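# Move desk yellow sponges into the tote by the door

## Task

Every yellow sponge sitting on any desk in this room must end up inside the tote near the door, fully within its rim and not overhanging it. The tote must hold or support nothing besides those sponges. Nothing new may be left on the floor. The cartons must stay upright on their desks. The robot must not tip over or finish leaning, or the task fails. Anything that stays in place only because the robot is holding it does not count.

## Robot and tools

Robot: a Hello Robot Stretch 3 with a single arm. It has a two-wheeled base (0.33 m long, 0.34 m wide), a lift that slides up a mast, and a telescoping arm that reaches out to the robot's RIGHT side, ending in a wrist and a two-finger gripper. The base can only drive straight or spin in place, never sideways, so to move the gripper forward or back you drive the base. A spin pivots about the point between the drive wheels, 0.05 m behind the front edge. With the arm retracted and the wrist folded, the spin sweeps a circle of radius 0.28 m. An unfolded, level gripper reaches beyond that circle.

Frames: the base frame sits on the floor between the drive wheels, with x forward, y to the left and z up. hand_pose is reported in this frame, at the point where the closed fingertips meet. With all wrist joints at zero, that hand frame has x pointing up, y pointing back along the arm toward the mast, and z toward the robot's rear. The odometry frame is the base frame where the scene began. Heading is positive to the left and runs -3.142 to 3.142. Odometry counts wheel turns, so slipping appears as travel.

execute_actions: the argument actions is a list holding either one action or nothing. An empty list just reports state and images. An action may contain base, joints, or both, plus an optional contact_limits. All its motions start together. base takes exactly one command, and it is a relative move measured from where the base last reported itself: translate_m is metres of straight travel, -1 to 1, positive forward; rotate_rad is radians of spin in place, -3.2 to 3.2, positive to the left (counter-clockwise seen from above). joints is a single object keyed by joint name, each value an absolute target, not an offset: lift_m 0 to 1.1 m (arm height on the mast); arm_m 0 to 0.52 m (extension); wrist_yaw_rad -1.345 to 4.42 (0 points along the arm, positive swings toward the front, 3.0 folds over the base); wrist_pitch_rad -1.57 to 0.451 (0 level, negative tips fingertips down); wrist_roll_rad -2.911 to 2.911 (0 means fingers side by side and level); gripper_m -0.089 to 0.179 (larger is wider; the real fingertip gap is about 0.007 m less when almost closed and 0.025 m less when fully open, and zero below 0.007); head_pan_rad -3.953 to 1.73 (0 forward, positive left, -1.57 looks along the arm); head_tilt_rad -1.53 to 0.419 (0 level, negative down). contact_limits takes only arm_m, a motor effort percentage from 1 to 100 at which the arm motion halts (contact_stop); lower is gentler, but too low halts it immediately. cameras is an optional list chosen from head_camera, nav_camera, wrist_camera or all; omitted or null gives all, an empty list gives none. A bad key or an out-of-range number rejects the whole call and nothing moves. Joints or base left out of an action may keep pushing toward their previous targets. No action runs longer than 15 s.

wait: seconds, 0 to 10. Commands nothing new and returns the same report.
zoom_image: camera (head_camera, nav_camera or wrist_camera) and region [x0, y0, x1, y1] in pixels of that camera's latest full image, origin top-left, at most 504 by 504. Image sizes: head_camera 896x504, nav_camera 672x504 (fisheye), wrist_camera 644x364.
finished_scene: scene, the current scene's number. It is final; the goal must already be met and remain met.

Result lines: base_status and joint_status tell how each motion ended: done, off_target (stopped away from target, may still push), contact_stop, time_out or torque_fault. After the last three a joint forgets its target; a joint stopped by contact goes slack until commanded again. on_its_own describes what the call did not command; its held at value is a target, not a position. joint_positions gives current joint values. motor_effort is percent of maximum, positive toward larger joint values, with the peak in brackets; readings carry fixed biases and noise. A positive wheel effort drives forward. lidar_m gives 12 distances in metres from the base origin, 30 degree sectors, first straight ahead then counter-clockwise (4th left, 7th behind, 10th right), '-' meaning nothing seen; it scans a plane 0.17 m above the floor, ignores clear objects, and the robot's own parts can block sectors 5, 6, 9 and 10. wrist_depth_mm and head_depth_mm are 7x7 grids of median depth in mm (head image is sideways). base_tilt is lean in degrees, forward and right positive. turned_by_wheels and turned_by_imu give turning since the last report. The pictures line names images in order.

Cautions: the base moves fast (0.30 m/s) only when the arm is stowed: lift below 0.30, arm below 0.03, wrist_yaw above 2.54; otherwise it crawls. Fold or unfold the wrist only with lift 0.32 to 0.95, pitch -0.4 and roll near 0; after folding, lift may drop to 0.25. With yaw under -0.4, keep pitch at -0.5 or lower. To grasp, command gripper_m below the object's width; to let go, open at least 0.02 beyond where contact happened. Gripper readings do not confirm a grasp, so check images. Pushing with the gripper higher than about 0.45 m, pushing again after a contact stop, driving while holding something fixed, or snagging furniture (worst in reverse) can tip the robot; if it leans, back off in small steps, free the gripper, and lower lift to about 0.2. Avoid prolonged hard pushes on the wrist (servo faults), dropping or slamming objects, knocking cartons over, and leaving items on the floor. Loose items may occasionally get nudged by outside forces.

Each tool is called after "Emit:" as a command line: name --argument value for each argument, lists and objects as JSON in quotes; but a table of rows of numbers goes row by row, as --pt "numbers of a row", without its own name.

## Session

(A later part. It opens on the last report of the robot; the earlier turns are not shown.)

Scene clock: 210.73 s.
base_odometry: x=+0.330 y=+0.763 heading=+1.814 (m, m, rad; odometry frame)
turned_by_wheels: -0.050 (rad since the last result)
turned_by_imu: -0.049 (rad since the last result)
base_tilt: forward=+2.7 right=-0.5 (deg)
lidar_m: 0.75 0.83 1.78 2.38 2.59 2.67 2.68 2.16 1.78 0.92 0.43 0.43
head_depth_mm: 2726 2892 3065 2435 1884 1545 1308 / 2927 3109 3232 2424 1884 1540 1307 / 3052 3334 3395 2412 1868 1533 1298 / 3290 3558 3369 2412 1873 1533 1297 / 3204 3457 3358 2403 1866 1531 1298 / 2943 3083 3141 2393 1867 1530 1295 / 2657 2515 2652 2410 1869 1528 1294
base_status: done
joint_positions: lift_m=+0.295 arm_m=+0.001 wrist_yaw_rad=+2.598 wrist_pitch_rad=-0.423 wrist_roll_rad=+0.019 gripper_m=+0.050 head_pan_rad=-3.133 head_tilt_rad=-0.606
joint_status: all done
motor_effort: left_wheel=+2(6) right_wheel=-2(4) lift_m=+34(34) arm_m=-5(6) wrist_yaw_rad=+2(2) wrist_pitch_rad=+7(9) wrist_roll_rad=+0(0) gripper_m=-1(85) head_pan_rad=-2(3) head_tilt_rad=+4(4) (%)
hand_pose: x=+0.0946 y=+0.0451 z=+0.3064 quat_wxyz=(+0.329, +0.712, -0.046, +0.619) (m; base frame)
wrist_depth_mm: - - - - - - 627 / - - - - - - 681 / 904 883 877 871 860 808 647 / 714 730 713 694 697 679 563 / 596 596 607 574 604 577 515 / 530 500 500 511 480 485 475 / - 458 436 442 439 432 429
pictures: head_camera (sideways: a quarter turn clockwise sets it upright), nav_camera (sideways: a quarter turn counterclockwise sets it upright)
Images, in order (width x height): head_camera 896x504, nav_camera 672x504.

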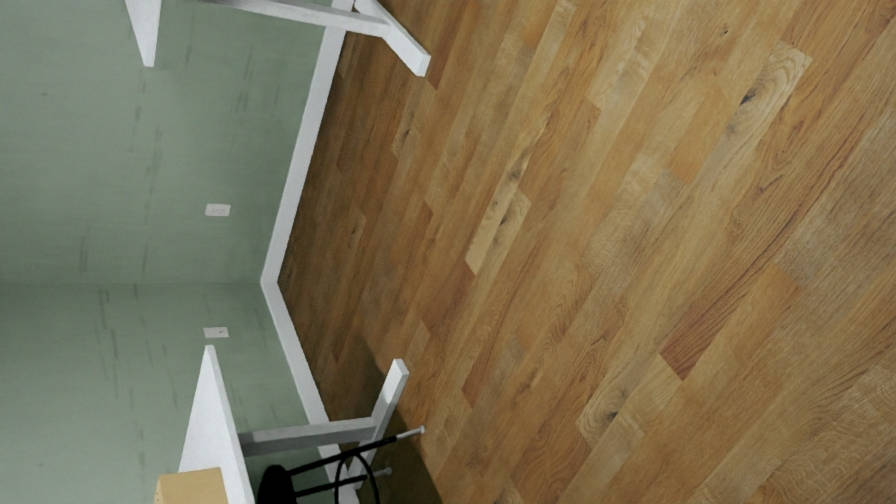

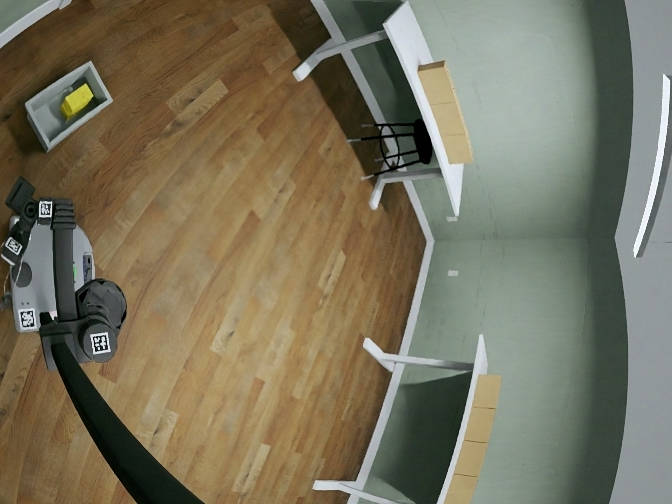

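Emit:
execute_actions --actions '[{"base":{"translate_m":-1.0}}]' --cameras '[]'

Emit:
execute_actions --actions '[{"base":{"translate_m":-1.0},"joints":{"head_tilt_rad":-0.8}}]' --cameras '["head_camera","nav_camera"]'

Scene clock: 216.77 s.
base_odometry: x=+0.571 y=-0.207 heading=+1.815 (m, m, rad; odometry frame)
turned_by_wheels: +0.000 (rad since the last result)
turned_by_imu: -0.002 (rad since the last result)
base_tilt: forward=+2.6 right=-0.4 (deg)
lidar_m: 1.34 2.38 2.50 2.80 2.27 1.77 2.46 1.39 1.54 1.89 1.50 1.44
head_depth_mm: 2023 2162 2327 2424 1885 1543 1303 / 2141 2298 2503 2432 1888 1543 1305 / 2284 2460 2689 2426 1884 1544 1302 / 2429 2647 2883 2406 1879 1537 1300 / 2432 2630 2867 2418 1857 1533 1297 / 2223 2374 2580 2414 1872 1528 1302 / 2039 2179 1696 2365 1861 1527 1299
base_status: done
joint_positions: lift_m=+0.295 arm_m=+0.001 wrist_yaw_rad=+2.598 wrist_pitch_rad=-0.423 wrist_roll_rad=+0.019 gripper_m=+0.050 head_pan_rad=-3.133 head_tilt_rad=-0.605
joint_status: not commanded
motor_effort: left_wheel=+3(9) right_wheel=-2(10) lift_m=+33(33) arm_m=-5(5) wrist_yaw_rad=-1(2) wrist_pitch_rad=+7(7) wrist_roll_rad=+0(0) gripper_m=+1(0) head_pan_rad=-2(3) head_tilt_rad=+4(4) (%)
hand_pose: x=+0.0945 y=+0.0452 z=+0.3065 quat_wxyz=(+0.328, +0.712, -0.046, +0.619) (m; base frame)
wrist_depth_mm: - - - - - - - / - - - - - - - / 910 908 884 858 866 844 808 / 714 705 700 699 691 673 685 / 595 585 595 583 587 565 567 / 520 507 503 505 490 490 487 / - 458 451 441 444 421 424
pictures: none
No camera images: the call's "cameras" was empty. Leave "cameras" out to get every camera's image.

Scene clock: 221.77 s.
base_odometry: x=+0.813 y=-1.178 heading=+1.815 (m, m, rad; odometry frame)
turned_by_wheels: +0.000 (rad since the last result)
turned_by_imu: -0.002 (rad since the last result)
base_tilt: forward=+2.7 right=-0.4 (deg)
lidar_m: 2.32 3.17 2.96 1.83 1.48 1.47 1.60 1.36 0.69 0.87 2.27 2.27
head_depth_mm: 1344 1475 1636 1795 1580 1361 1199 / 1434 1576 1762 1854 1580 1359 1192 / 1528 1688 1906 1881 1577 1357 1188 / 1639 1813 2082 1881 1566 1351 1189 / 1701 1892 2102 1870 1565 1346 1183 / 1568 1726 1904 1878 1563 1349 1185 / 1433 1560 1717 1809 1562 1352 1183
base_status: done
joint_positions: lift_m=+0.295 arm_m=+0.001 wrist_yaw_rad=+2.598 wrist_pitch_rad=-0.423 wrist_roll_rad=+0.019 gripper_m=+0.050 head_pan_rad=-3.133 head_tilt_rad=-0.791
joint_status: all done
motor_effort: left_wheel=+3(9) right_wheel=-2(10) lift_m=+32(32) arm_m=-4(4) wrist_yaw_rad=+1(0) wrist_pitch_rad=+7(7) wrist_roll_rad=+0(0) gripper_m=+0(1) head_pan_rad=-3(2) head_tilt_rad=-6(23) (%)
hand_pose: x=+0.0945 y=+0.0452 z=+0.3065 quat_wxyz=(+0.328, +0.712, -0.046, +0.619) (m; base frame)
wrist_depth_mm: - - - - - - - / - - - - - - - / 938 896 908 877 863 844 828 / 722 725 714 713 679 680 662 / 588 579 602 580 590 574 556 / 523 510 503 497 487 484 488 / - 461 440 433 435 421 419
pictures: head_camera (sideways: a quarter turn clockwise sets it upright), nav_camera (sideways: a quarter turn counterclockwise sets it upright)
Images, in order (width x height): head_camera 896x504, nav_camera 672x504.

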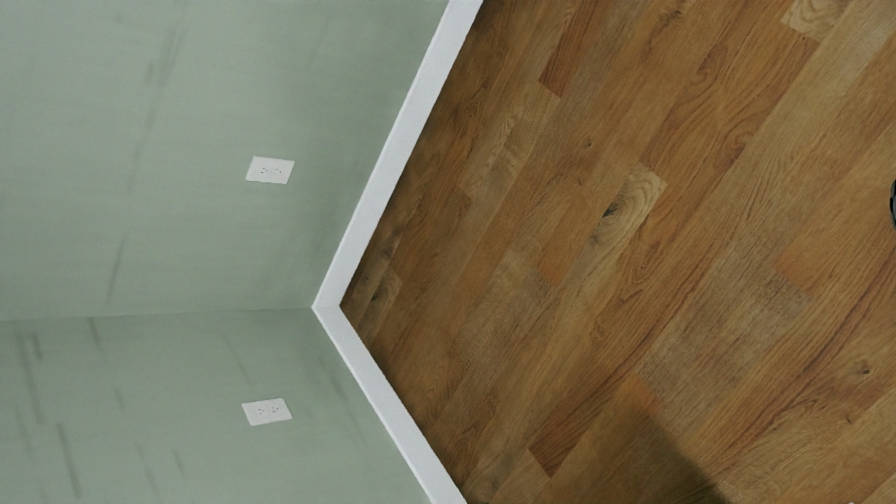

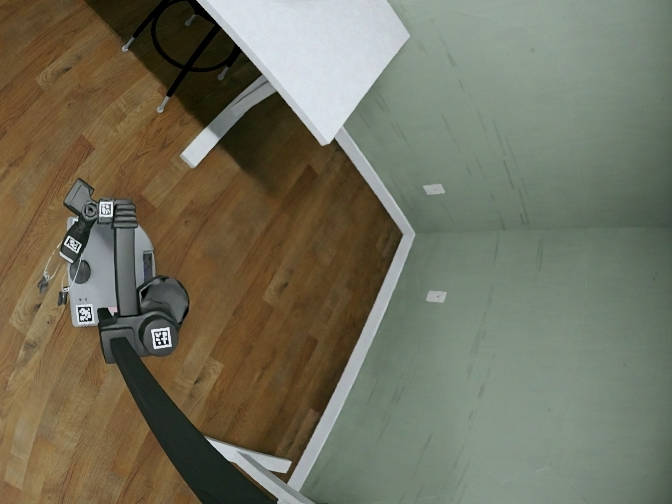

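Emit:
execute_actions --actions '[{"base":{"translate_m":-1.0},"joints":{"head_pan_rad":-0.9,"head_tilt_rad":-0.5}}]' --cameras '["head_camera","nav_camera"]'

Scene clock: 230.73 s.
base_odometry: x=+1.054 y=-2.148 heading=+1.815 (m, m, rad; odometry frame)
turned_by_wheels: +0.000 (rad since the last result)
turned_by_imu: -0.002 (rad since the last result)
base_tilt: forward=+2.6 right=-0.5 (deg)
lidar_m: 3.29 3.64 0.98 0.86 0.69 0.68 0.74 0.73 0.73 0.79 0.74 0.95
head_depth_mm: 1221 1267 1301 1259 960 1360 1368 / 1476 1525 1587 1307 956 831 1391 / 1847 1932 1896 1306 954 826 1052 / 2481 2635 2058 1299 954 798 1392 / 2626 2847 2041 1019 950 774 1391 / 2583 2759 1744 1176 949 750 1381 / 2535 2707 2880 1522 1025 794 1382
base_status: done
joint_positions: lift_m=+0.295 arm_m=+0.001 wrist_yaw_rad=+2.598 wrist_pitch_rad=-0.423 wrist_roll_rad=+0.019 gripper_m=+0.050 head_pan_rad=-0.907 head_tilt_rad=-0.507
joint_status: all done
motor_effort: left_wheel=+3(8) right_wheel=-3(10) lift_m=+33(33) arm_m=-5(5) wrist_yaw_rad=+1(1) wrist_pitch_rad=+7(7) wrist_roll_rad=+0(0) gripper_m=-1(0) head_pan_rad=+2(30) head_tilt_rad=+4(30) (%)
hand_pose: x=+0.0945 y=+0.0452 z=+0.3065 quat_wxyz=(+0.328, +0.712, -0.046, +0.619) (m; base frame)
wrist_depth_mm: 808 - - - - - - / 782 - - - - - - / 802 924 881 860 854 839 836 / 736 702 700 695 695 663 677 / 606 593 594 577 611 573 566 / 520 514 503 496 482 497 492 / - 463 444 432 431 432 432
pictures: head_camera (sideways: a quarter turn clockwise sets it upright), nav_camera (sideways: a quarter turn counterclockwise sets it upright)
Images, in order (width x height): head_camera 896x504, nav_camera 672x504.

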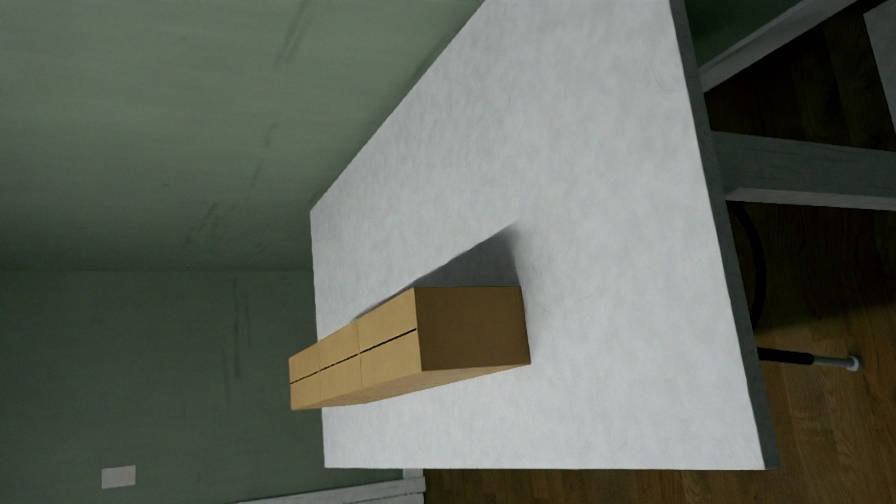

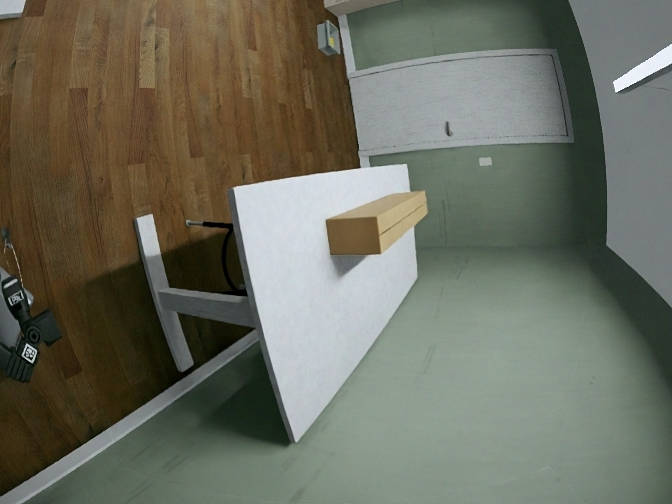

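Emit:
execute_actions --actions '[{"base":{"translate_m":-0.28},"joints":{"head_pan_rad":-0.75,"head_tilt_rad":-0.45}}]' --cameras '["head_camera"]'

Scene clock: 234.83 s.
base_odometry: x=+1.122 y=-2.420 heading=+1.815 (m, m, rad; odometry frame)
turned_by_wheels: +0.000 (rad since the last result)
turned_by_imu: +0.000 (rad since the last result)
base_tilt: forward=+2.6 right=-0.4 (deg)
lidar_m: 3.59 3.86 1.13 0.58 0.47 0.46 0.50 0.56 0.56 0.60 0.91 0.91
head_depth_mm: 1303 1314 1333 1311 1033 1391 1349 / 1697 1730 1755 1461 1030 1710 1451 / 2463 2525 2271 1454 1029 1704 1411 / 2823 3016 3115 1453 1027 1127 1251 / 2795 2967 2253 1231 1024 1656 1441 / 2782 2915 3078 1291 1024 1655 1445 / 2710 2904 3069 3162 1022 1705 1438
base_status: done
joint_positions: lift_m=+0.295 arm_m=+0.001 wrist_yaw_rad=+2.598 wrist_pitch_rad=-0.423 wrist_roll_rad=+0.019 gripper_m=+0.050 head_pan_rad=-0.757 head_tilt_rad=-0.458
joint_status: all done
motor_effort: left_wheel=+3(11) right_wheel=-2(11) lift_m=+32(32) arm_m=-5(5) wrist_yaw_rad=+1(1) wrist_pitch_rad=+7(7) wrist_roll_rad=+0(0) gripper_m=+0(0) head_pan_rad=+3(11) head_tilt_rad=+5(12) (%)
hand_pose: x=+0.0945 y=+0.0452 z=+0.3065 quat_wxyz=(+0.328, +0.712, -0.046, +0.619) (m; base frame)
wrist_depth_mm: 569 758 - - - - - / 559 789 - - - - - / 568 790 872 885 879 829 842 / 580 689 702 702 699 685 673 / 564 595 604 571 594 582 565 / 524 511 503 502 477 495 482 / - 459 439 437 429 436 429
pictures: head_camera (sideways: a quarter turn clockwise sets it upright)
Images, in order (width x height): head_camera 896x504.

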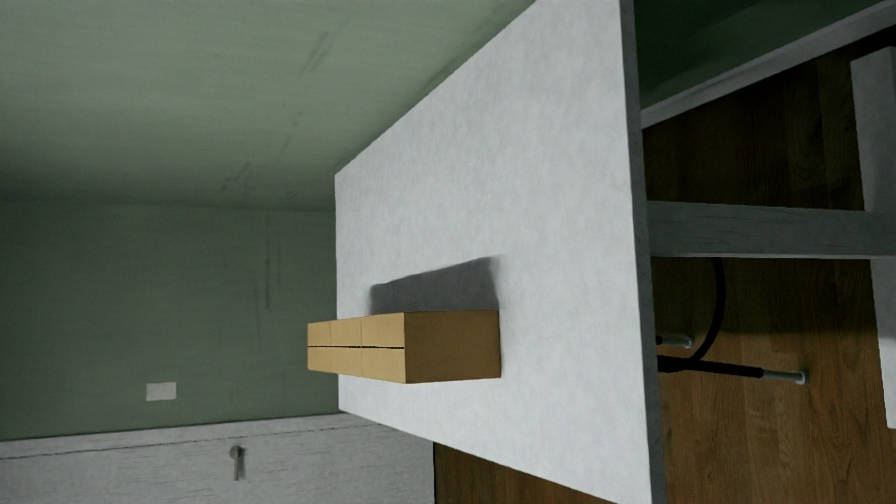

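Emit:
execute_actions --actions '[{"base":{"rotate_rad":0.928},"joints":{"head_pan_rad":0.0,"head_tilt_rad":-0.45}}]' --cameras '["head_camera"]'

Scene clock: 237.40 s.
base_odometry: x=+1.122 y=-2.420 heading=+2.743 (m, m, rad; odometry frame)
turned_by_wheels: +0.928 (rad since the last result)
turned_by_imu: +0.912 (rad since the last result)
base_tilt: forward=+2.6 right=-0.4 (deg)
lidar_m: 1.13 0.65 0.48 0.46 0.48 0.57 0.56 0.58 0.80 0.91 3.43 4.30
head_depth_mm: 3546 3718 - 2926 2304 1776 1453 / 3629 3764 1268 2892 2273 1785 1449 / 3531 3763 1238 2889 2299 1774 1445 / 3591 3747 1515 1176 1296 1414 1443 / 3555 3760 1500 2861 2281 1763 1442 / 2341 2346 1491 2158 2164 1756 1440 / 1561 1561 1465 1483 1583 1584 1411
base_status: done
joint_positions: lift_m=+0.295 arm_m=+0.001 wrist_yaw_rad=+2.598 wrist_pitch_rad=-0.423 wrist_roll_rad=+0.019 gripper_m=+0.050 head_pan_rad=-0.007 head_tilt_rad=-0.457
joint_status: all done
motor_effort: left_wheel=-4(13) right_wheel=+4(12) lift_m=+33(32) arm_m=-4(4) wrist_yaw_rad=+1(1) wrist_pitch_rad=+7(7) wrist_roll_rad=+0(0) gripper_m=+0(0) head_pan_rad=+2(28) head_tilt_rad=+4(5) (%)
hand_pose: x=+0.0945 y=+0.0452 z=+0.3065 quat_wxyz=(+0.328, +0.712, -0.046, +0.619) (m; base frame)
wrist_depth_mm: 387 424 481 547 643 773 977 / 418 454 527 608 693 861 - / 438 484 568 655 776 829 848 / 469 527 588 676 685 684 664 / 497 554 592 568 587 578 558 / 508 507 510 497 485 496 483 / - 464 450 439 430 432 424
pictures: head_camera (sideways: a quarter turn clockwise sets it upright)
Images, in order (width x height): head_camera 896x504.

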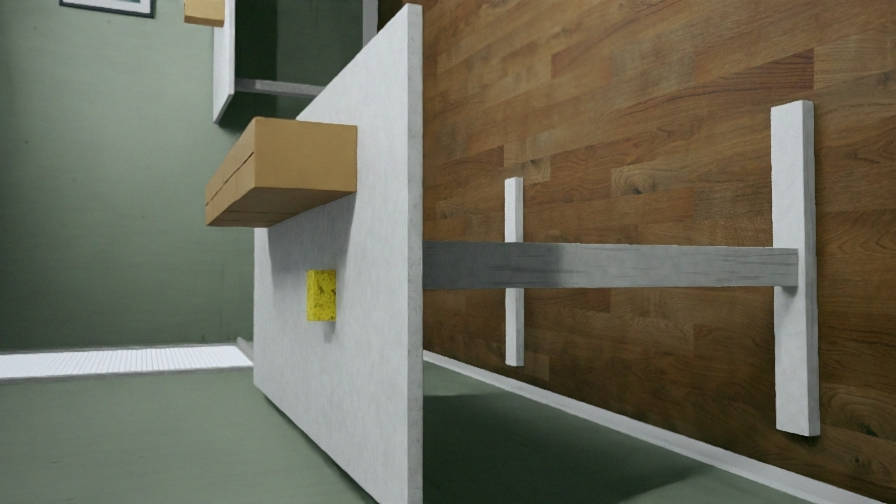

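Emit:
execute_actions --actions '[{"base":{"rotate_rad":0.152},"joints":{"lift_m":0.36}}]' --cameras '[]'

Emit:
execute_actions --actions '[{"base":{"translate_m":0.824},"joints":{"lift_m":1.1,"wrist_yaw_rad":-0.85,"wrist_pitch_rad":-0.84,"gripper_m":0.13,"head_pan_rad":-0.2,"head_tilt_rad":-0.9}}]' --cameras '["head_camera","nav_camera"]'

Scene clock: 250.00 s.
base_odometry: x=+1.122 y=-2.420 heading=+2.895 (m, m, rad; odometry frame)
turned_by_wheels: +0.152 (rad since the last result)
turned_by_imu: +0.150 (rad since the last result)
base_tilt: forward=+2.6 right=-0.5 (deg)
lidar_m: 1.12 0.57 0.47 0.46 0.51 0.56 0.55 0.61 0.91 1.46 3.58 3.85
head_depth_mm: 3514 3665 1178 2742 2319 1781 1438 / 3536 3674 1387 2748 2289 1779 1450 / 3585 3786 1378 1168 1279 1398 1435 / 2626 2841 1514 2754 2283 1763 1442 / 1722 1796 1504 1838 2043 1772 1443 / 1254 1292 1317 1315 1437 1500 1408 / 981 1006 1032 1063 1096 1126 1169
base_status: done
joint_positions: lift_m=+0.360 arm_m=+0.001 wrist_yaw_rad=+2.598 wrist_pitch_rad=-0.422 wrist_roll_rad=+0.019 gripper_m=+0.050 head_pan_rad=-0.007 head_tilt_rad=-0.457
joint_status: all done
motor_effort: left_wheel=-4(14) right_wheel=+4(11) lift_m=+33(33) arm_m=-4(4) wrist_yaw_rad=+1(1) wrist_pitch_rad=+7(7) wrist_roll_rad=+0(0) gripper_m=-1(0) head_pan_rad=+3(2) head_tilt_rad=+4(4) (%)
hand_pose: x=+0.0945 y=+0.0452 z=+0.3715 quat_wxyz=(+0.328, +0.712, -0.046, +0.619) (m; base frame)
wrist_depth_mm: 387 421 455 509 566 630 707 / 416 455 492 545 616 704 829 / 450 498 541 600 683 781 889 / 486 527 591 649 734 778 762 / 528 578 614 675 701 650 646 / 557 586 569 591 550 562 564 / - 507 509 500 503 494 490
pictures: none
No camera images: the call's "cameras" was empty. Leave "cameras" out to get every camera's image.

Scene clock: 259.47 s.
base_odometry: x=+0.323 y=-2.218 heading=+2.895 (m, m, rad; odometry frame)
turned_by_wheels: +0.000 (rad since the last result)
turned_by_imu: +0.003 (rad since the last result)
base_tilt: forward=+2.6 right=-0.5 (deg)
lidar_m: 0.78 0.40 0.33 0.33 0.36 0.57 1.37 1.39 1.48 3.36 3.67 0.33
head_depth_mm: 722 652 534 447 384 1250 1126 / 855 660 533 446 383 727 1124 / 864 611 532 444 383 719 1030 / 860 614 530 444 382 1244 1118 / 857 654 529 442 381 1225 1117 / 852 651 526 442 381 1222 1113 / 847 650 527 441 380 1040 1111
base_status: done
joint_positions: lift_m=+1.100 arm_m=+0.001 wrist_yaw_rad=-0.847 wrist_pitch_rad=-0.847 wrist_roll_rad=+0.019 gripper_m=+0.130 head_pan_rad=-0.193 head_tilt_rad=-0.889
joint_status: all done
motor_effort: left_wheel=-4(7) right_wheel=+4(8) lift_m=+33(33) arm_m=-4(4) wrist_yaw_rad=+0(1) wrist_pitch_rad=+2(7) wrist_roll_rad=+0(0) gripper_m=+0(87) head_pan_rad=-2(13) head_tilt_rad=-6(34) (%)
hand_pose: x=-0.1352 y=-0.2465 z=+1.0306 quat_wxyz=(+0.461, -0.005, -0.711, -0.530) (m; base frame)
wrist_depth_mm: - - - - - - - / - - - - - - - / - - - - - - - / - - - - - - - / - - - - - - - / - - - - - - - / - - - - - - -
pictures: head_camera (sideways: a quarter turn clockwise sets it upright), nav_camera (sideways: a quarter turn counterclockwise sets it upright)
Images, in order (width x height): head_camera 896x504, nav_camera 672x504.

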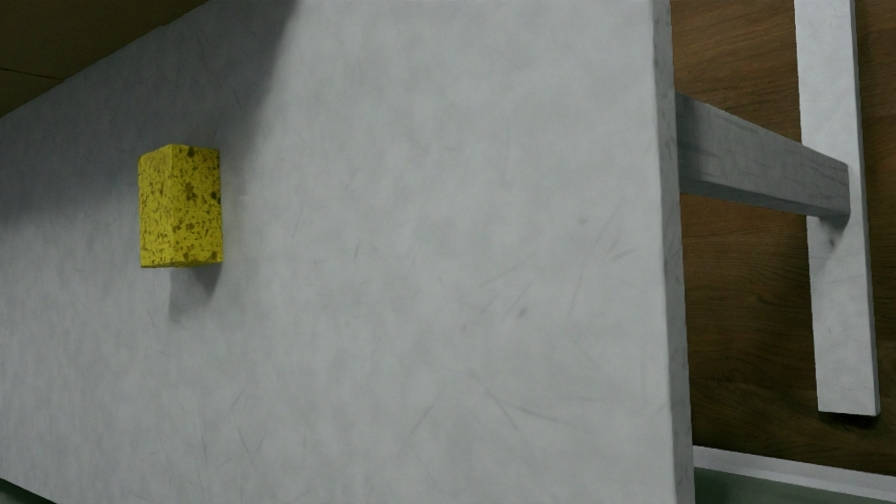

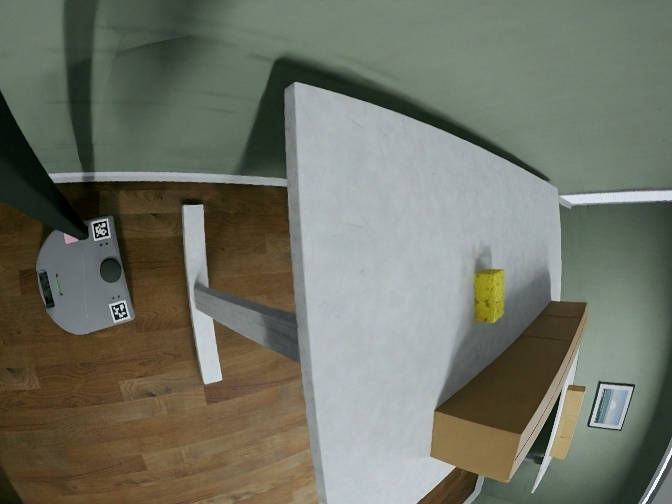

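Emit:
execute_actions --actions '[{"base":{"rotate_rad":1.401},"joints":{"arm_m":0.16,"wrist_yaw_rad":-1.34,"head_pan_rad":-1.75,"head_tilt_rad":-0.75}}]'

Scene clock: 265.80 s.
base_odometry: x=+0.323 y=-2.218 heading=-1.988 (m, m, rad; odometry frame)
turned_by_wheels: +1.401 (rad since the last result)
turned_by_imu: +1.380 (rad since the last result)
base_tilt: forward=+2.6 right=-0.5 (deg)
lidar_m: 0.33 0.34 0.46 1.24 1.41 1.39 3.41 3.34 0.33 0.35 0.47 0.34
head_depth_mm: 679 511 552 540 431 382 1210 / 806 629 639 506 430 374 1208 / 815 805 689 520 429 365 730 / - - 611 520 428 364 1143 / - - 591 519 427 364 1161 / - - 632 516 427 364 1162 / - 828 654 515 426 363 1139
base_status: done
joint_positions: lift_m=+1.100 arm_m=+0.160 wrist_yaw_rad=-1.336 wrist_pitch_rad=-0.849 wrist_roll_rad=+0.019 gripper_m=+0.130 head_pan_rad=-1.743 head_tilt_rad=-0.754
joint_status: all done
joint sent to its limit — the command would take wrist_yaw_rad past its lower limit, so that joint was sent only as far as its limit.
motor_effort: left_wheel=-5(10) right_wheel=+4(8) lift_m=+33(33) arm_m=+2(3) wrist_yaw_rad=-3(2) wrist_pitch_rad=+3(3) wrist_roll_rad=+0(0) gripper_m=+0(1) head_pan_rad=-2(31) head_tilt_rad=+2(19) (%)
hand_pose: x=-0.1686 y=-0.3396 z=+1.0303 quat_wxyz=(+0.319, -0.176, -0.689, -0.626) (m; base frame)
wrist_depth_mm: 209 206 305 355 356 370 - / 254 240 311 321 316 328 - / 295 289 291 292 290 297 - / 275 270 269 268 267 272 - / 254 255 249 248 245 251 - / 237 237 232 230 228 226 - / 219 218 216 216 215 213 -
pictures: head_camera (sideways: a quarter turn clockwise sets it upright), nav_camera (sideways: a quarter turn counterclockwise sets it upright), wrist_camera
Images, in order (width x height): head_camera 896x504, nav_camera 672x504, wrist_camera 644x364.

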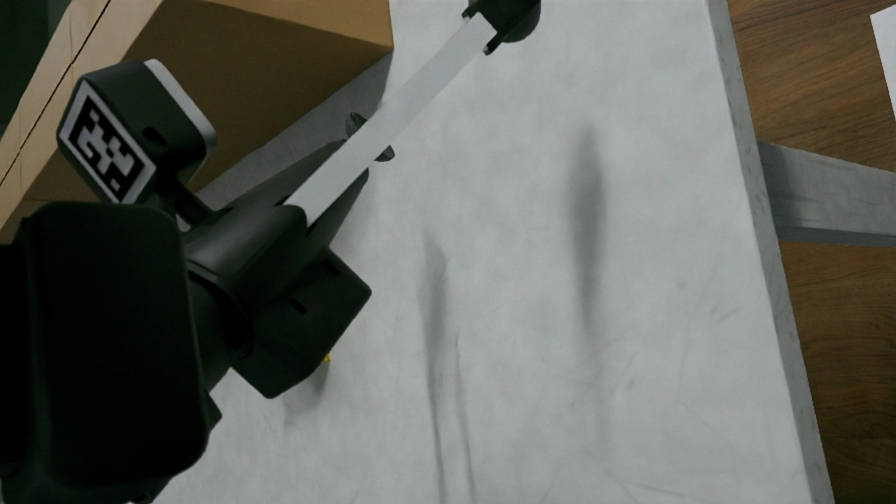

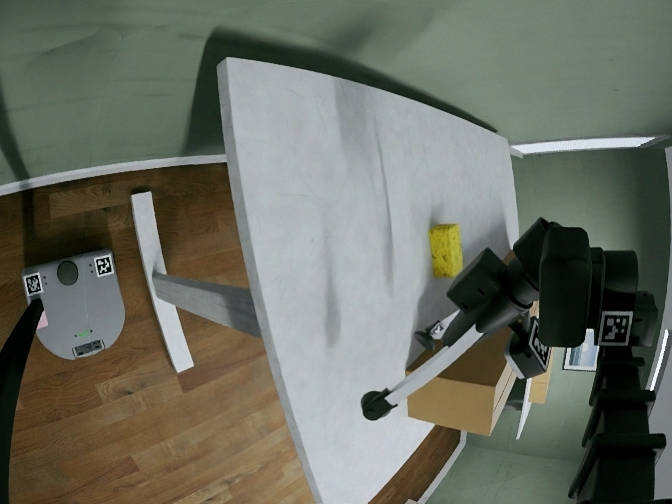

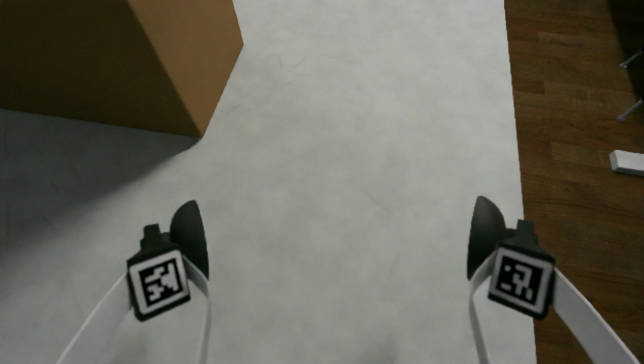

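Emit:
execute_actions --actions '[{"base":{"translate_m":0.115},"joints":{"arm_m":0.489,"head_tilt_rad":-0.55}}]' --cameras '["head_camera","wrist_camera"]'

Scene clock: 270.07 s.
base_odometry: x=+0.276 y=-2.324 heading=-1.988 (m, m, rad; odometry frame)
turned_by_wheels: +0.000 (rad since the last result)
turned_by_imu: +0.000 (rad since the last result)
base_tilt: forward=+2.6 right=-0.4 (deg)
lidar_m: 0.21 0.22 0.30 0.81 1.42 1.47 3.52 3.46 0.38 0.85 0.30 0.22
head_depth_mm: - 880 739 708 541 434 363 / - 979 909 712 539 433 361 / - 1225 1057 670 538 432 361 / 3042 3078 1050 677 537 431 361 / - - 981 708 535 431 360 / 2797 - 1041 707 534 429 360 / 2561 1942 1036 702 533 429 359
base_status: done
joint_positions: lift_m=+1.100 arm_m=+0.489 wrist_yaw_rad=-1.337 wrist_pitch_rad=-0.849 wrist_roll_rad=+0.019 gripper_m=+0.130 head_pan_rad=-1.743 head_tilt_rad=-0.557
joint_status: all done
motor_effort: left_wheel=-4(6) right_wheel=+4(9) lift_m=+33(34) arm_m=+3(4) wrist_yaw_rad=-2(3) wrist_pitch_rad=+3(3) wrist_roll_rad=+0(0) gripper_m=+1(0) head_pan_rad=-3(3) head_tilt_rad=+4(24) (%)
hand_pose: x=-0.1686 y=-0.6685 z=+1.0303 quat_wxyz=(+0.319, -0.177, -0.689, -0.626) (m; base frame)
wrist_depth_mm: 351 332 313 292 277 262 248 / 327 330 323 319 311 300 293 / 299 299 294 292 290 287 288 / 271 273 272 264 259 265 261 / 253 254 247 240 204 248 242 / 235 239 232 191 187 223 225 / 219 216 216 209 179 212 210
pictures: head_camera (sideways: a quarter turn clockwise sets it upright), wrist_camera
Images, in order (width x height): head_camera 896x504, wrist_camera 644x364.

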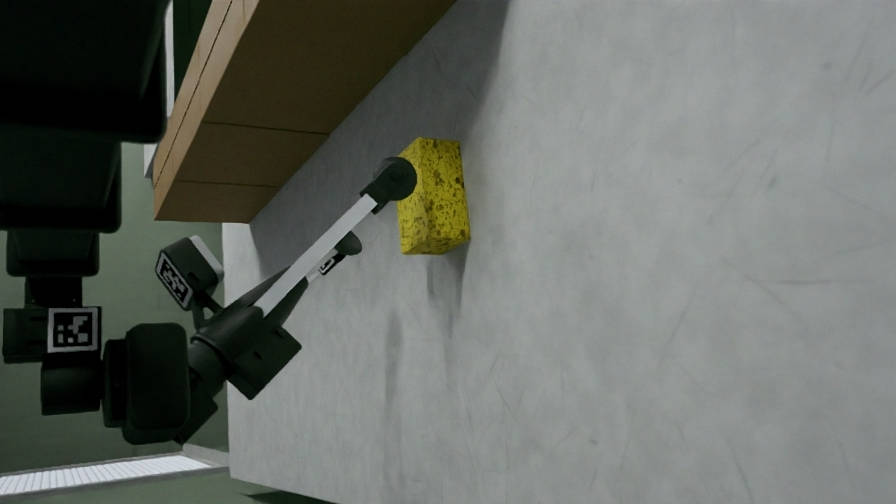

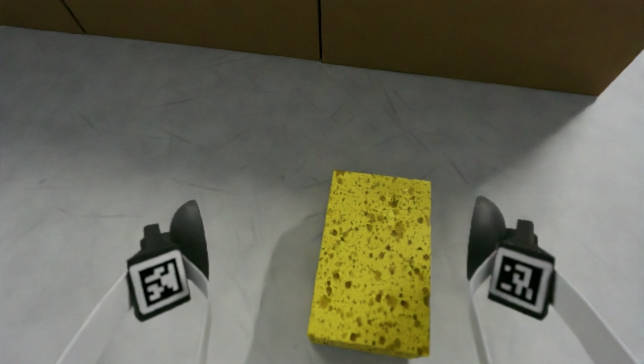

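Emit:
execute_actions --actions '[{"joints":{"arm_m":0.469,"lift_m":1.045}}]' --cameras '["wrist_camera"]'

Scene clock: 273.00 s.
base_odometry: x=+0.276 y=-2.324 heading=-1.988 (m, m, rad; odometry frame)
turned_by_wheels: +0.000 (rad since the last result)
turned_by_imu: +0.000 (rad since the last result)
base_tilt: forward=+2.6 right=-0.4 (deg)
lidar_m: 0.21 0.22 0.30 0.81 1.41 1.47 3.51 3.46 0.38 0.85 0.30 0.22
head_depth_mm: 3076 2706 - 685 539 433 362 / 3038 - - 713 539 433 362 / 2983 - 1053 676 538 432 361 / 2963 3138 1050 673 536 432 361 / 2869 3118 872 710 535 431 361 / 2849 - 976 705 535 430 360 / 2549 2056 1037 703 533 429 360
base_status: not commanded
joint_positions: lift_m=+1.045 arm_m=+0.469 wrist_yaw_rad=-1.337 wrist_pitch_rad=-0.849 wrist_roll_rad=+0.019 gripper_m=+0.130 head_pan_rad=-1.743 head_tilt_rad=-0.557
joint_status: all done
motor_effort: left_wheel=-5(5) right_wheel=+4(4) lift_m=+25(25) arm_m=-4(4) wrist_yaw_rad=-1(2) wrist_pitch_rad=+3(3) wrist_roll_rad=+0(0) gripper_m=+0(1) head_pan_rad=-2(2) head_tilt_rad=+3(4) (%)
hand_pose: x=-0.1686 y=-0.6492 z=+0.9757 quat_wxyz=(+0.319, -0.177, -0.689, -0.626) (m; base frame)
wrist_depth_mm: 283 280 278 275 265 258 251 / 253 252 250 248 242 242 241 / 227 227 225 170 215 220 216 / 210 208 209 155 159 202 202 / 194 196 191 144 147 190 186 / 180 181 175 133 136 172 174 / 169 166 167 161 162 163 163
pictures: wrist_camera
Images, in order (width x height): wrist_camera 644x364.

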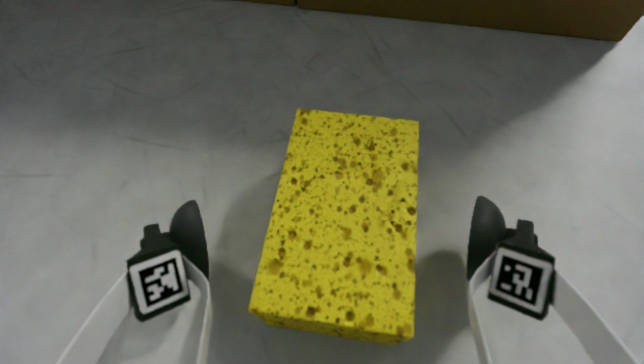

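Emit:
execute_actions --actions '[{"joints":{"gripper_m":0.015}}]' --cameras '["wrist_camera"]'

Scene clock: 275.37 s.
base_odometry: x=+0.276 y=-2.324 heading=-1.988 (m, m, rad; odometry frame)
turned_by_wheels: +0.000 (rad since the last result)
turned_by_imu: +0.000 (rad since the last result)
base_tilt: forward=+2.6 right=-0.4 (deg)
lidar_m: 0.21 0.22 0.30 0.81 1.41 1.47 3.52 3.45 0.38 0.85 0.30 0.22
head_depth_mm: 3078 2697 - 686 540 433 363 / 3054 - - 714 539 433 362 / 2981 - 1054 679 538 432 361 / 2901 3135 1048 676 537 431 361 / 2848 3172 871 710 535 430 360 / 2827 - 973 705 535 430 360 / 2530 2046 1039 705 534 429 359
base_status: not commanded
joint_positions: lift_m=+1.045 arm_m=+0.469 wrist_yaw_rad=-1.337 wrist_pitch_rad=-0.849 wrist_roll_rad=+0.019 gripper_m=+0.016 head_pan_rad=-1.743 head_tilt_rad=-0.557
joint_status: all done
motor_effort: left_wheel=-4(4) right_wheel=+4(4) lift_m=+25(25) arm_m=-4(4) wrist_yaw_rad=-3(1) wrist_pitch_rad=+3(3) wrist_roll_rad=+0(1) gripper_m=-17(96) head_pan_rad=-2(3) head_tilt_rad=+4(5) (%)
hand_pose: x=-0.1686 y=-0.6492 z=+0.9757 quat_wxyz=(+0.319, -0.177, -0.689, -0.626) (m; base frame)
wrist_depth_mm: 285 280 278 274 265 257 250 / 255 252 251 246 243 241 240 / 231 230 227 169 214 221 218 / 209 209 208 154 158 203 202 / 195 193 191 142 143 188 186 / 179 178 136 131 133 174 174 / 168 168 166 161 161 163 163
pictures: wrist_camera
Images, in order (width x height): wrist_camera 644x364.

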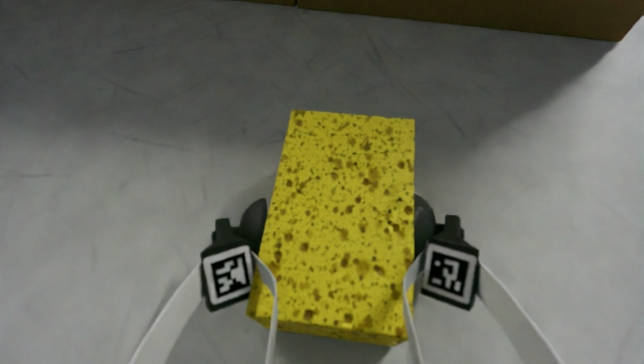

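Emit:
execute_actions --actions '[{"base":{"translate_m":-0.11},"joints":{"lift_m":1.1,"arm_m":0.22,"head_pan_rad":-2.2,"head_tilt_rad":-0.8}}]' --cameras '["nav_camera","wrist_camera"]'

Scene clock: 283.37 s.
base_odometry: x=+0.321 y=-2.223 heading=-1.988 (m, m, rad; odometry frame)
turned_by_wheels: +0.000 (rad since the last result)
turned_by_imu: +0.001 (rad since the last result)
base_tilt: forward=+2.7 right=-0.4 (deg)
lidar_m: 0.32 0.33 0.45 1.22 1.42 1.39 3.40 3.35 0.33 0.37 0.46 0.33
head_depth_mm: 3681 3117 623 515 1585 1356 1188 / - 3112 622 497 1518 1359 1190 / - 3064 620 497 435 1351 1173 / 3171 556 597 496 414 1328 1158 / 561 516 553 494 414 642 821 / 556 561 445 480 413 362 1141 / 604 682 445 479 412 354 1152
base_status: done
joint_positions: lift_m=+1.100 arm_m=+0.220 wrist_yaw_rad=-1.337 wrist_pitch_rad=-0.849 wrist_roll_rad=+0.019 gripper_m=+0.016 head_pan_rad=-2.193 head_tilt_rad=-0.790
joint_status: all done
motor_effort: left_wheel=-4(10) right_wheel=+4(5) lift_m=+33(34) arm_m=-4(4) wrist_yaw_rad=-2(1) wrist_pitch_rad=+3(3) wrist_roll_rad=+0(0) gripper_m=-17(17) head_pan_rad=-2(19) head_tilt_rad=-4(25) (%)
hand_pose: x=-0.1686 y=-0.4002 z=+1.0303 quat_wxyz=(+0.319, -0.176, -0.689, -0.626) (m; base frame)
wrist_depth_mm: 210 199 195 346 351 348 - / 259 241 226 315 318 313 - / 300 289 277 168 277 286 - / 275 272 271 155 158 262 269 / 253 250 251 142 143 244 246 / 233 233 136 132 133 227 229 / 220 217 216 209 211 212 213
pictures: nav_camera (sideways: a quarter turn counterclockwise sets it upright), wrist_camera
Images, in order (width x height): nav_camera 672x504, wrist_camera 644x364.

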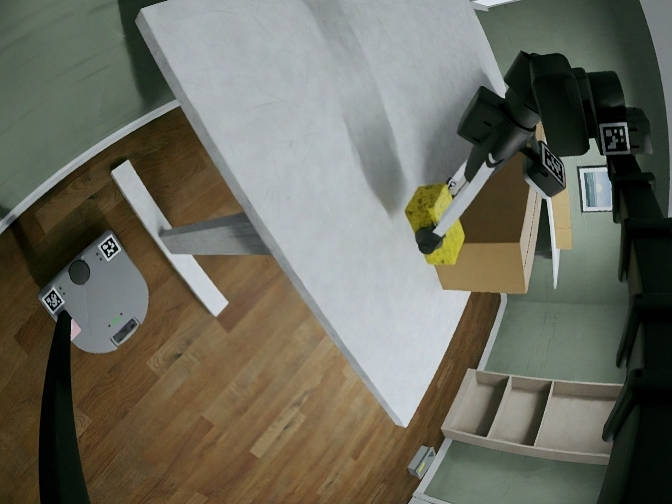

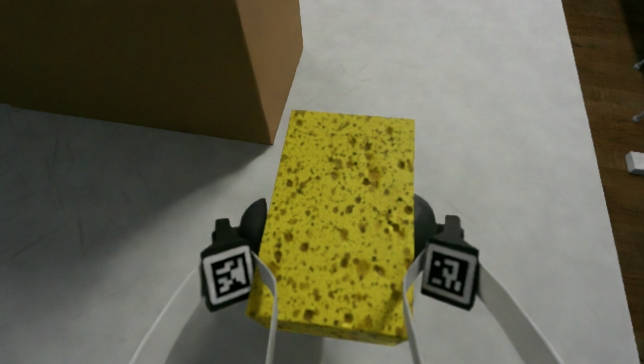

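Emit:
execute_actions --actions '[{"base":{"translate_m":-0.6},"joints":{"arm_m":0.0,"head_pan_rad":-2.6,"head_tilt_rad":-0.7}}]' --cameras '["nav_camera","head_camera"]'

Scene clock: 291.37 s.
base_odometry: x=+0.564 y=-1.674 heading=-1.988 (m, m, rad; odometry frame)
turned_by_wheels: +0.000 (rad since the last result)
turned_by_imu: -0.001 (rad since the last result)
base_tilt: forward=+2.6 right=-0.5 (deg)
lidar_m: 0.92 0.95 1.29 1.36 1.41 0.99 2.82 2.80 3.40 2.97 1.32 0.53
head_depth_mm: - 2724 2751 2102 1706 1429 1242 / - 2884 2544 2105 1695 1432 1236 / - 2962 2720 2090 1698 1424 1235 / - 3074 2721 2083 1690 1428 1234 / - 3150 2698 2089 327 1355 1226 / - 3436 2681 2079 314 286 1227 / - 3638 2686 2076 1005 290 1230
base_status: done
joint_positions: lift_m=+1.100 arm_m=+0.001 wrist_yaw_rad=-1.337 wrist_pitch_rad=-0.849 wrist_roll_rad=+0.019 gripper_m=+0.016 head_pan_rad=-2.593 head_tilt_rad=-0.705
joint_status: all done
motor_effort: left_wheel=-3(10) right_wheel=+4(4) lift_m=+33(33) arm_m=-5(6) wrist_yaw_rad=-1(2) wrist_pitch_rad=+3(3) wrist_roll_rad=-1(0) gripper_m=-18(17) head_pan_rad=-3(18) head_tilt_rad=+3(16) (%)
hand_pose: x=-0.1686 y=-0.1812 z=+1.0303 quat_wxyz=(+0.319, -0.176, -0.689, -0.627) (m; base frame)
wrist_depth_mm: - - - - - - - / - - - - - - - / - - - 168 - - - / - - - 154 157 - - / - - - 142 143 - - / - - 136 132 132 - - / - - - 153 - - -
pictures: head_camera (sideways: a quarter turn clockwise sets it upright), nav_camera (sideways: a quarter turn counterclockwise sets it upright)
Images, in order (width x height): head_camera 896x504, nav_camera 672x504.

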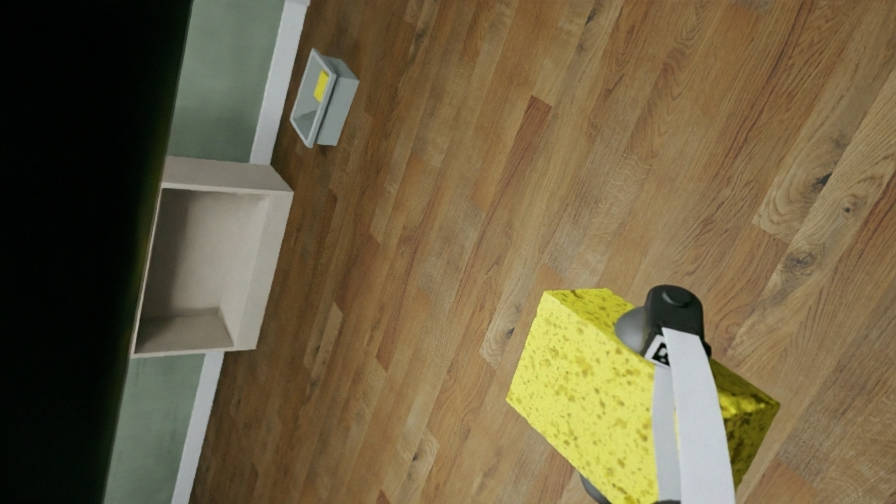

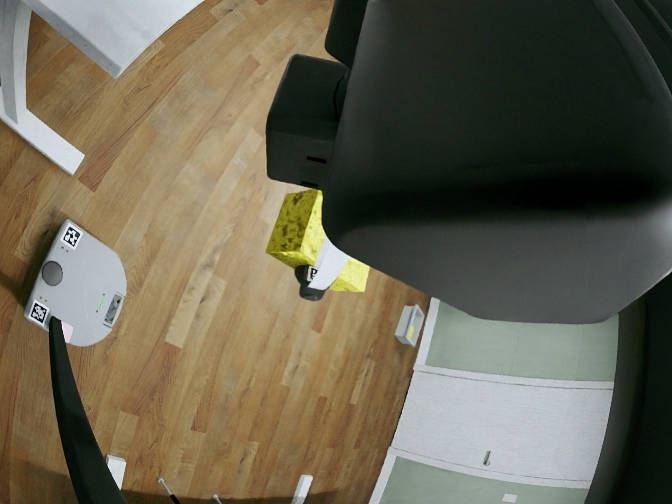

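Emit:
execute_actions --actions '[{"base":{"rotate_rad":0.185},"joints":{"lift_m":1.0,"head_pan_rad":-3.0}}]' --cameras '[]'

Emit:
execute_actions --actions '[{"base":{"translate_m":-0.66},"joints":{"lift_m":0.295,"wrist_yaw_rad":2.6,"wrist_pitch_rad":-0.58}}]' --cameras '["nav_camera","head_camera"]'

Scene clock: 296.67 s.
base_odometry: x=+0.564 y=-1.674 heading=-1.803 (m, m, rad; odometry frame)
turned_by_wheels: +0.185 (rad since the last result)
turned_by_imu: +0.182 (rad since the last result)
base_tilt: forward=+2.6 right=-0.5 (deg)
lidar_m: 0.92 1.02 1.37 1.06 1.01 1.92 2.80 3.10 2.98 1.64 0.53 0.57
head_depth_mm: 2365 2544 - - - - - / 2424 2668 - - - - - / 2507 2741 2741 2166 - - - / 2550 2870 2585 2202 - - - / 2556 2894 2704 2188 - - - / 2685 3036 2709 2230 - - 1170 / 2766 3013 2680 2199 - - -
base_status: done
joint_positions: lift_m=+1.000 arm_m=+0.001 wrist_yaw_rad=-1.337 wrist_pitch_rad=-0.849 wrist_roll_rad=+0.019 gripper_m=+0.016 head_pan_rad=-2.993 head_tilt_rad=-0.705
joint_status: all done
motor_effort: left_wheel=-4(11) right_wheel=+4(8) lift_m=+25(26) arm_m=-4(4) wrist_yaw_rad=-2(3) wrist_pitch_rad=+3(3) wrist_roll_rad=+0(0) gripper_m=-17(18) head_pan_rad=-2(19) head_tilt_rad=+2(2) (%)
hand_pose: x=-0.1684 y=-0.1811 z=+0.9306 quat_wxyz=(+0.318, -0.176, -0.689, -0.627) (m; base frame)
wrist_depth_mm: - - - - - - - / - - - - - - - / - - - 169 - - - / - - - 155 158 - - / - - - 142 143 - - / - - 136 132 133 - - / - - 972 153 136 975 939
pictures: none
No camera images: the call's "cameras" was empty. Leave "cameras" out to get every camera's image.

Scene clock: 304.70 s.
base_odometry: x=+0.716 y=-1.032 heading=-1.803 (m, m, rad; odometry frame)
turned_by_wheels: +0.000 (rad since the last result)
turned_by_imu: -0.001 (rad since the last result)
base_tilt: forward=+2.7 right=-0.4 (deg)
lidar_m: 1.57 1.73 1.04 0.81 1.63 2.19 2.18 2.17 3.01 2.84 1.83 1.09
head_depth_mm: 1834 1995 2206 2105 1702 1437 1240 / 1874 2048 2275 2112 1703 1431 1239 / 1941 2125 2374 2093 1705 1433 1231 / 2002 2209 2411 2066 1700 1432 1238 / 2037 2271 2493 2069 1689 1423 1234 / 1972 2203 2384 2078 1688 1423 1227 / 2125 2289 2491 2073 1686 1423 1230
base_status: done
joint_positions: lift_m=+0.295 arm_m=+0.001 wrist_yaw_rad=+2.598 wrist_pitch_rad=-0.602 wrist_roll_rad=+0.019 gripper_m=+0.016 head_pan_rad=-2.993 head_tilt_rad=-0.703
joint_status: all done
motor_effort: left_wheel=-4(15) right_wheel=+3(9) lift_m=+25(27) arm_m=-4(5) wrist_yaw_rad=+1(0) wrist_pitch_rad=+7(7) wrist_roll_rad=+0(0) gripper_m=-18(17) head_pan_rad=-2(3) head_tilt_rad=+3(3) (%)
hand_pose: x=+0.0810 y=+0.0228 z=+0.2690 quat_wxyz=(+0.384, +0.712, +0.017, +0.587) (m; base frame)
wrist_depth_mm: - 959 905 931 919 886 905 / 783 777 773 757 739 741 735 / 664 648 645 168 586 635 619 / 552 559 559 154 158 543 523 / - 497 332 143 142 474 470 / - - - 132 132 426 417 / - - - 154 375 384 381
pictures: head_camera (sideways: a quarter turn clockwise sets it upright), nav_camera (sideways: a quarter turn counterclockwise sets it upright)
Images, in order (width x height): head_camera 896x504, nav_camera 672x504.

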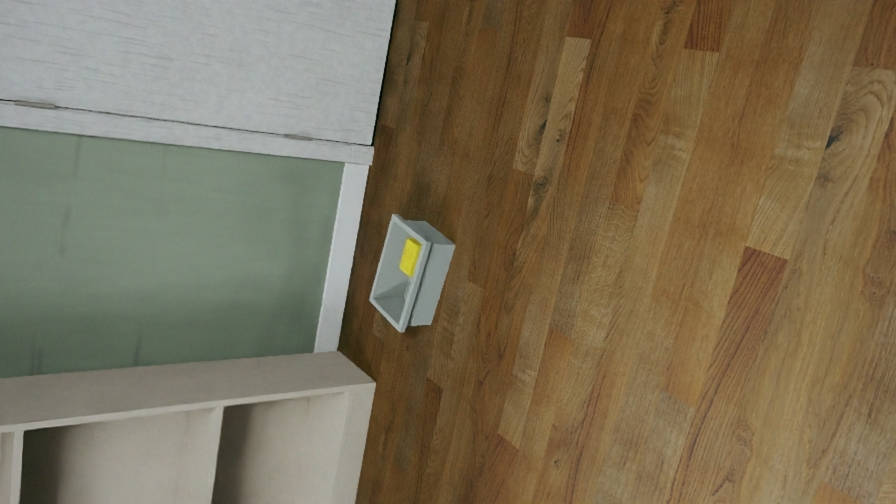

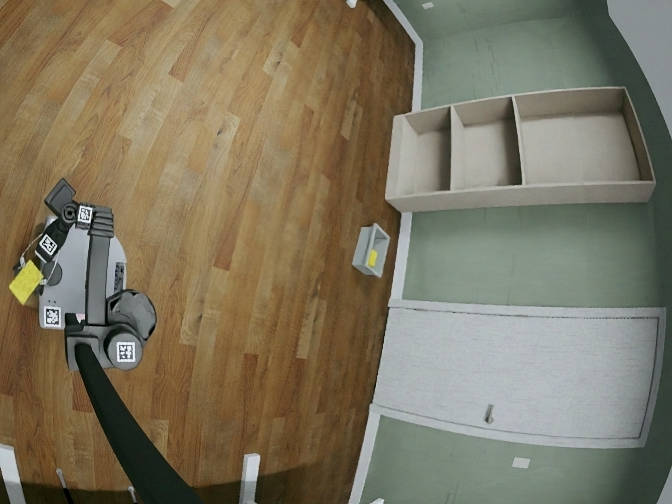

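Emit:
zoom_image --camera "head_camera" --region '[340,190,480,350]'

Region (340, 190, 480, 350) of head_camera's 896x504 image, scaled by 3.150, with more detail than that image has; it fills the left 441 columns of this view, and the rest is white.

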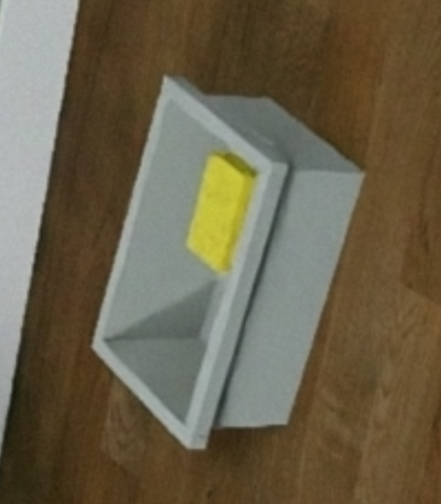

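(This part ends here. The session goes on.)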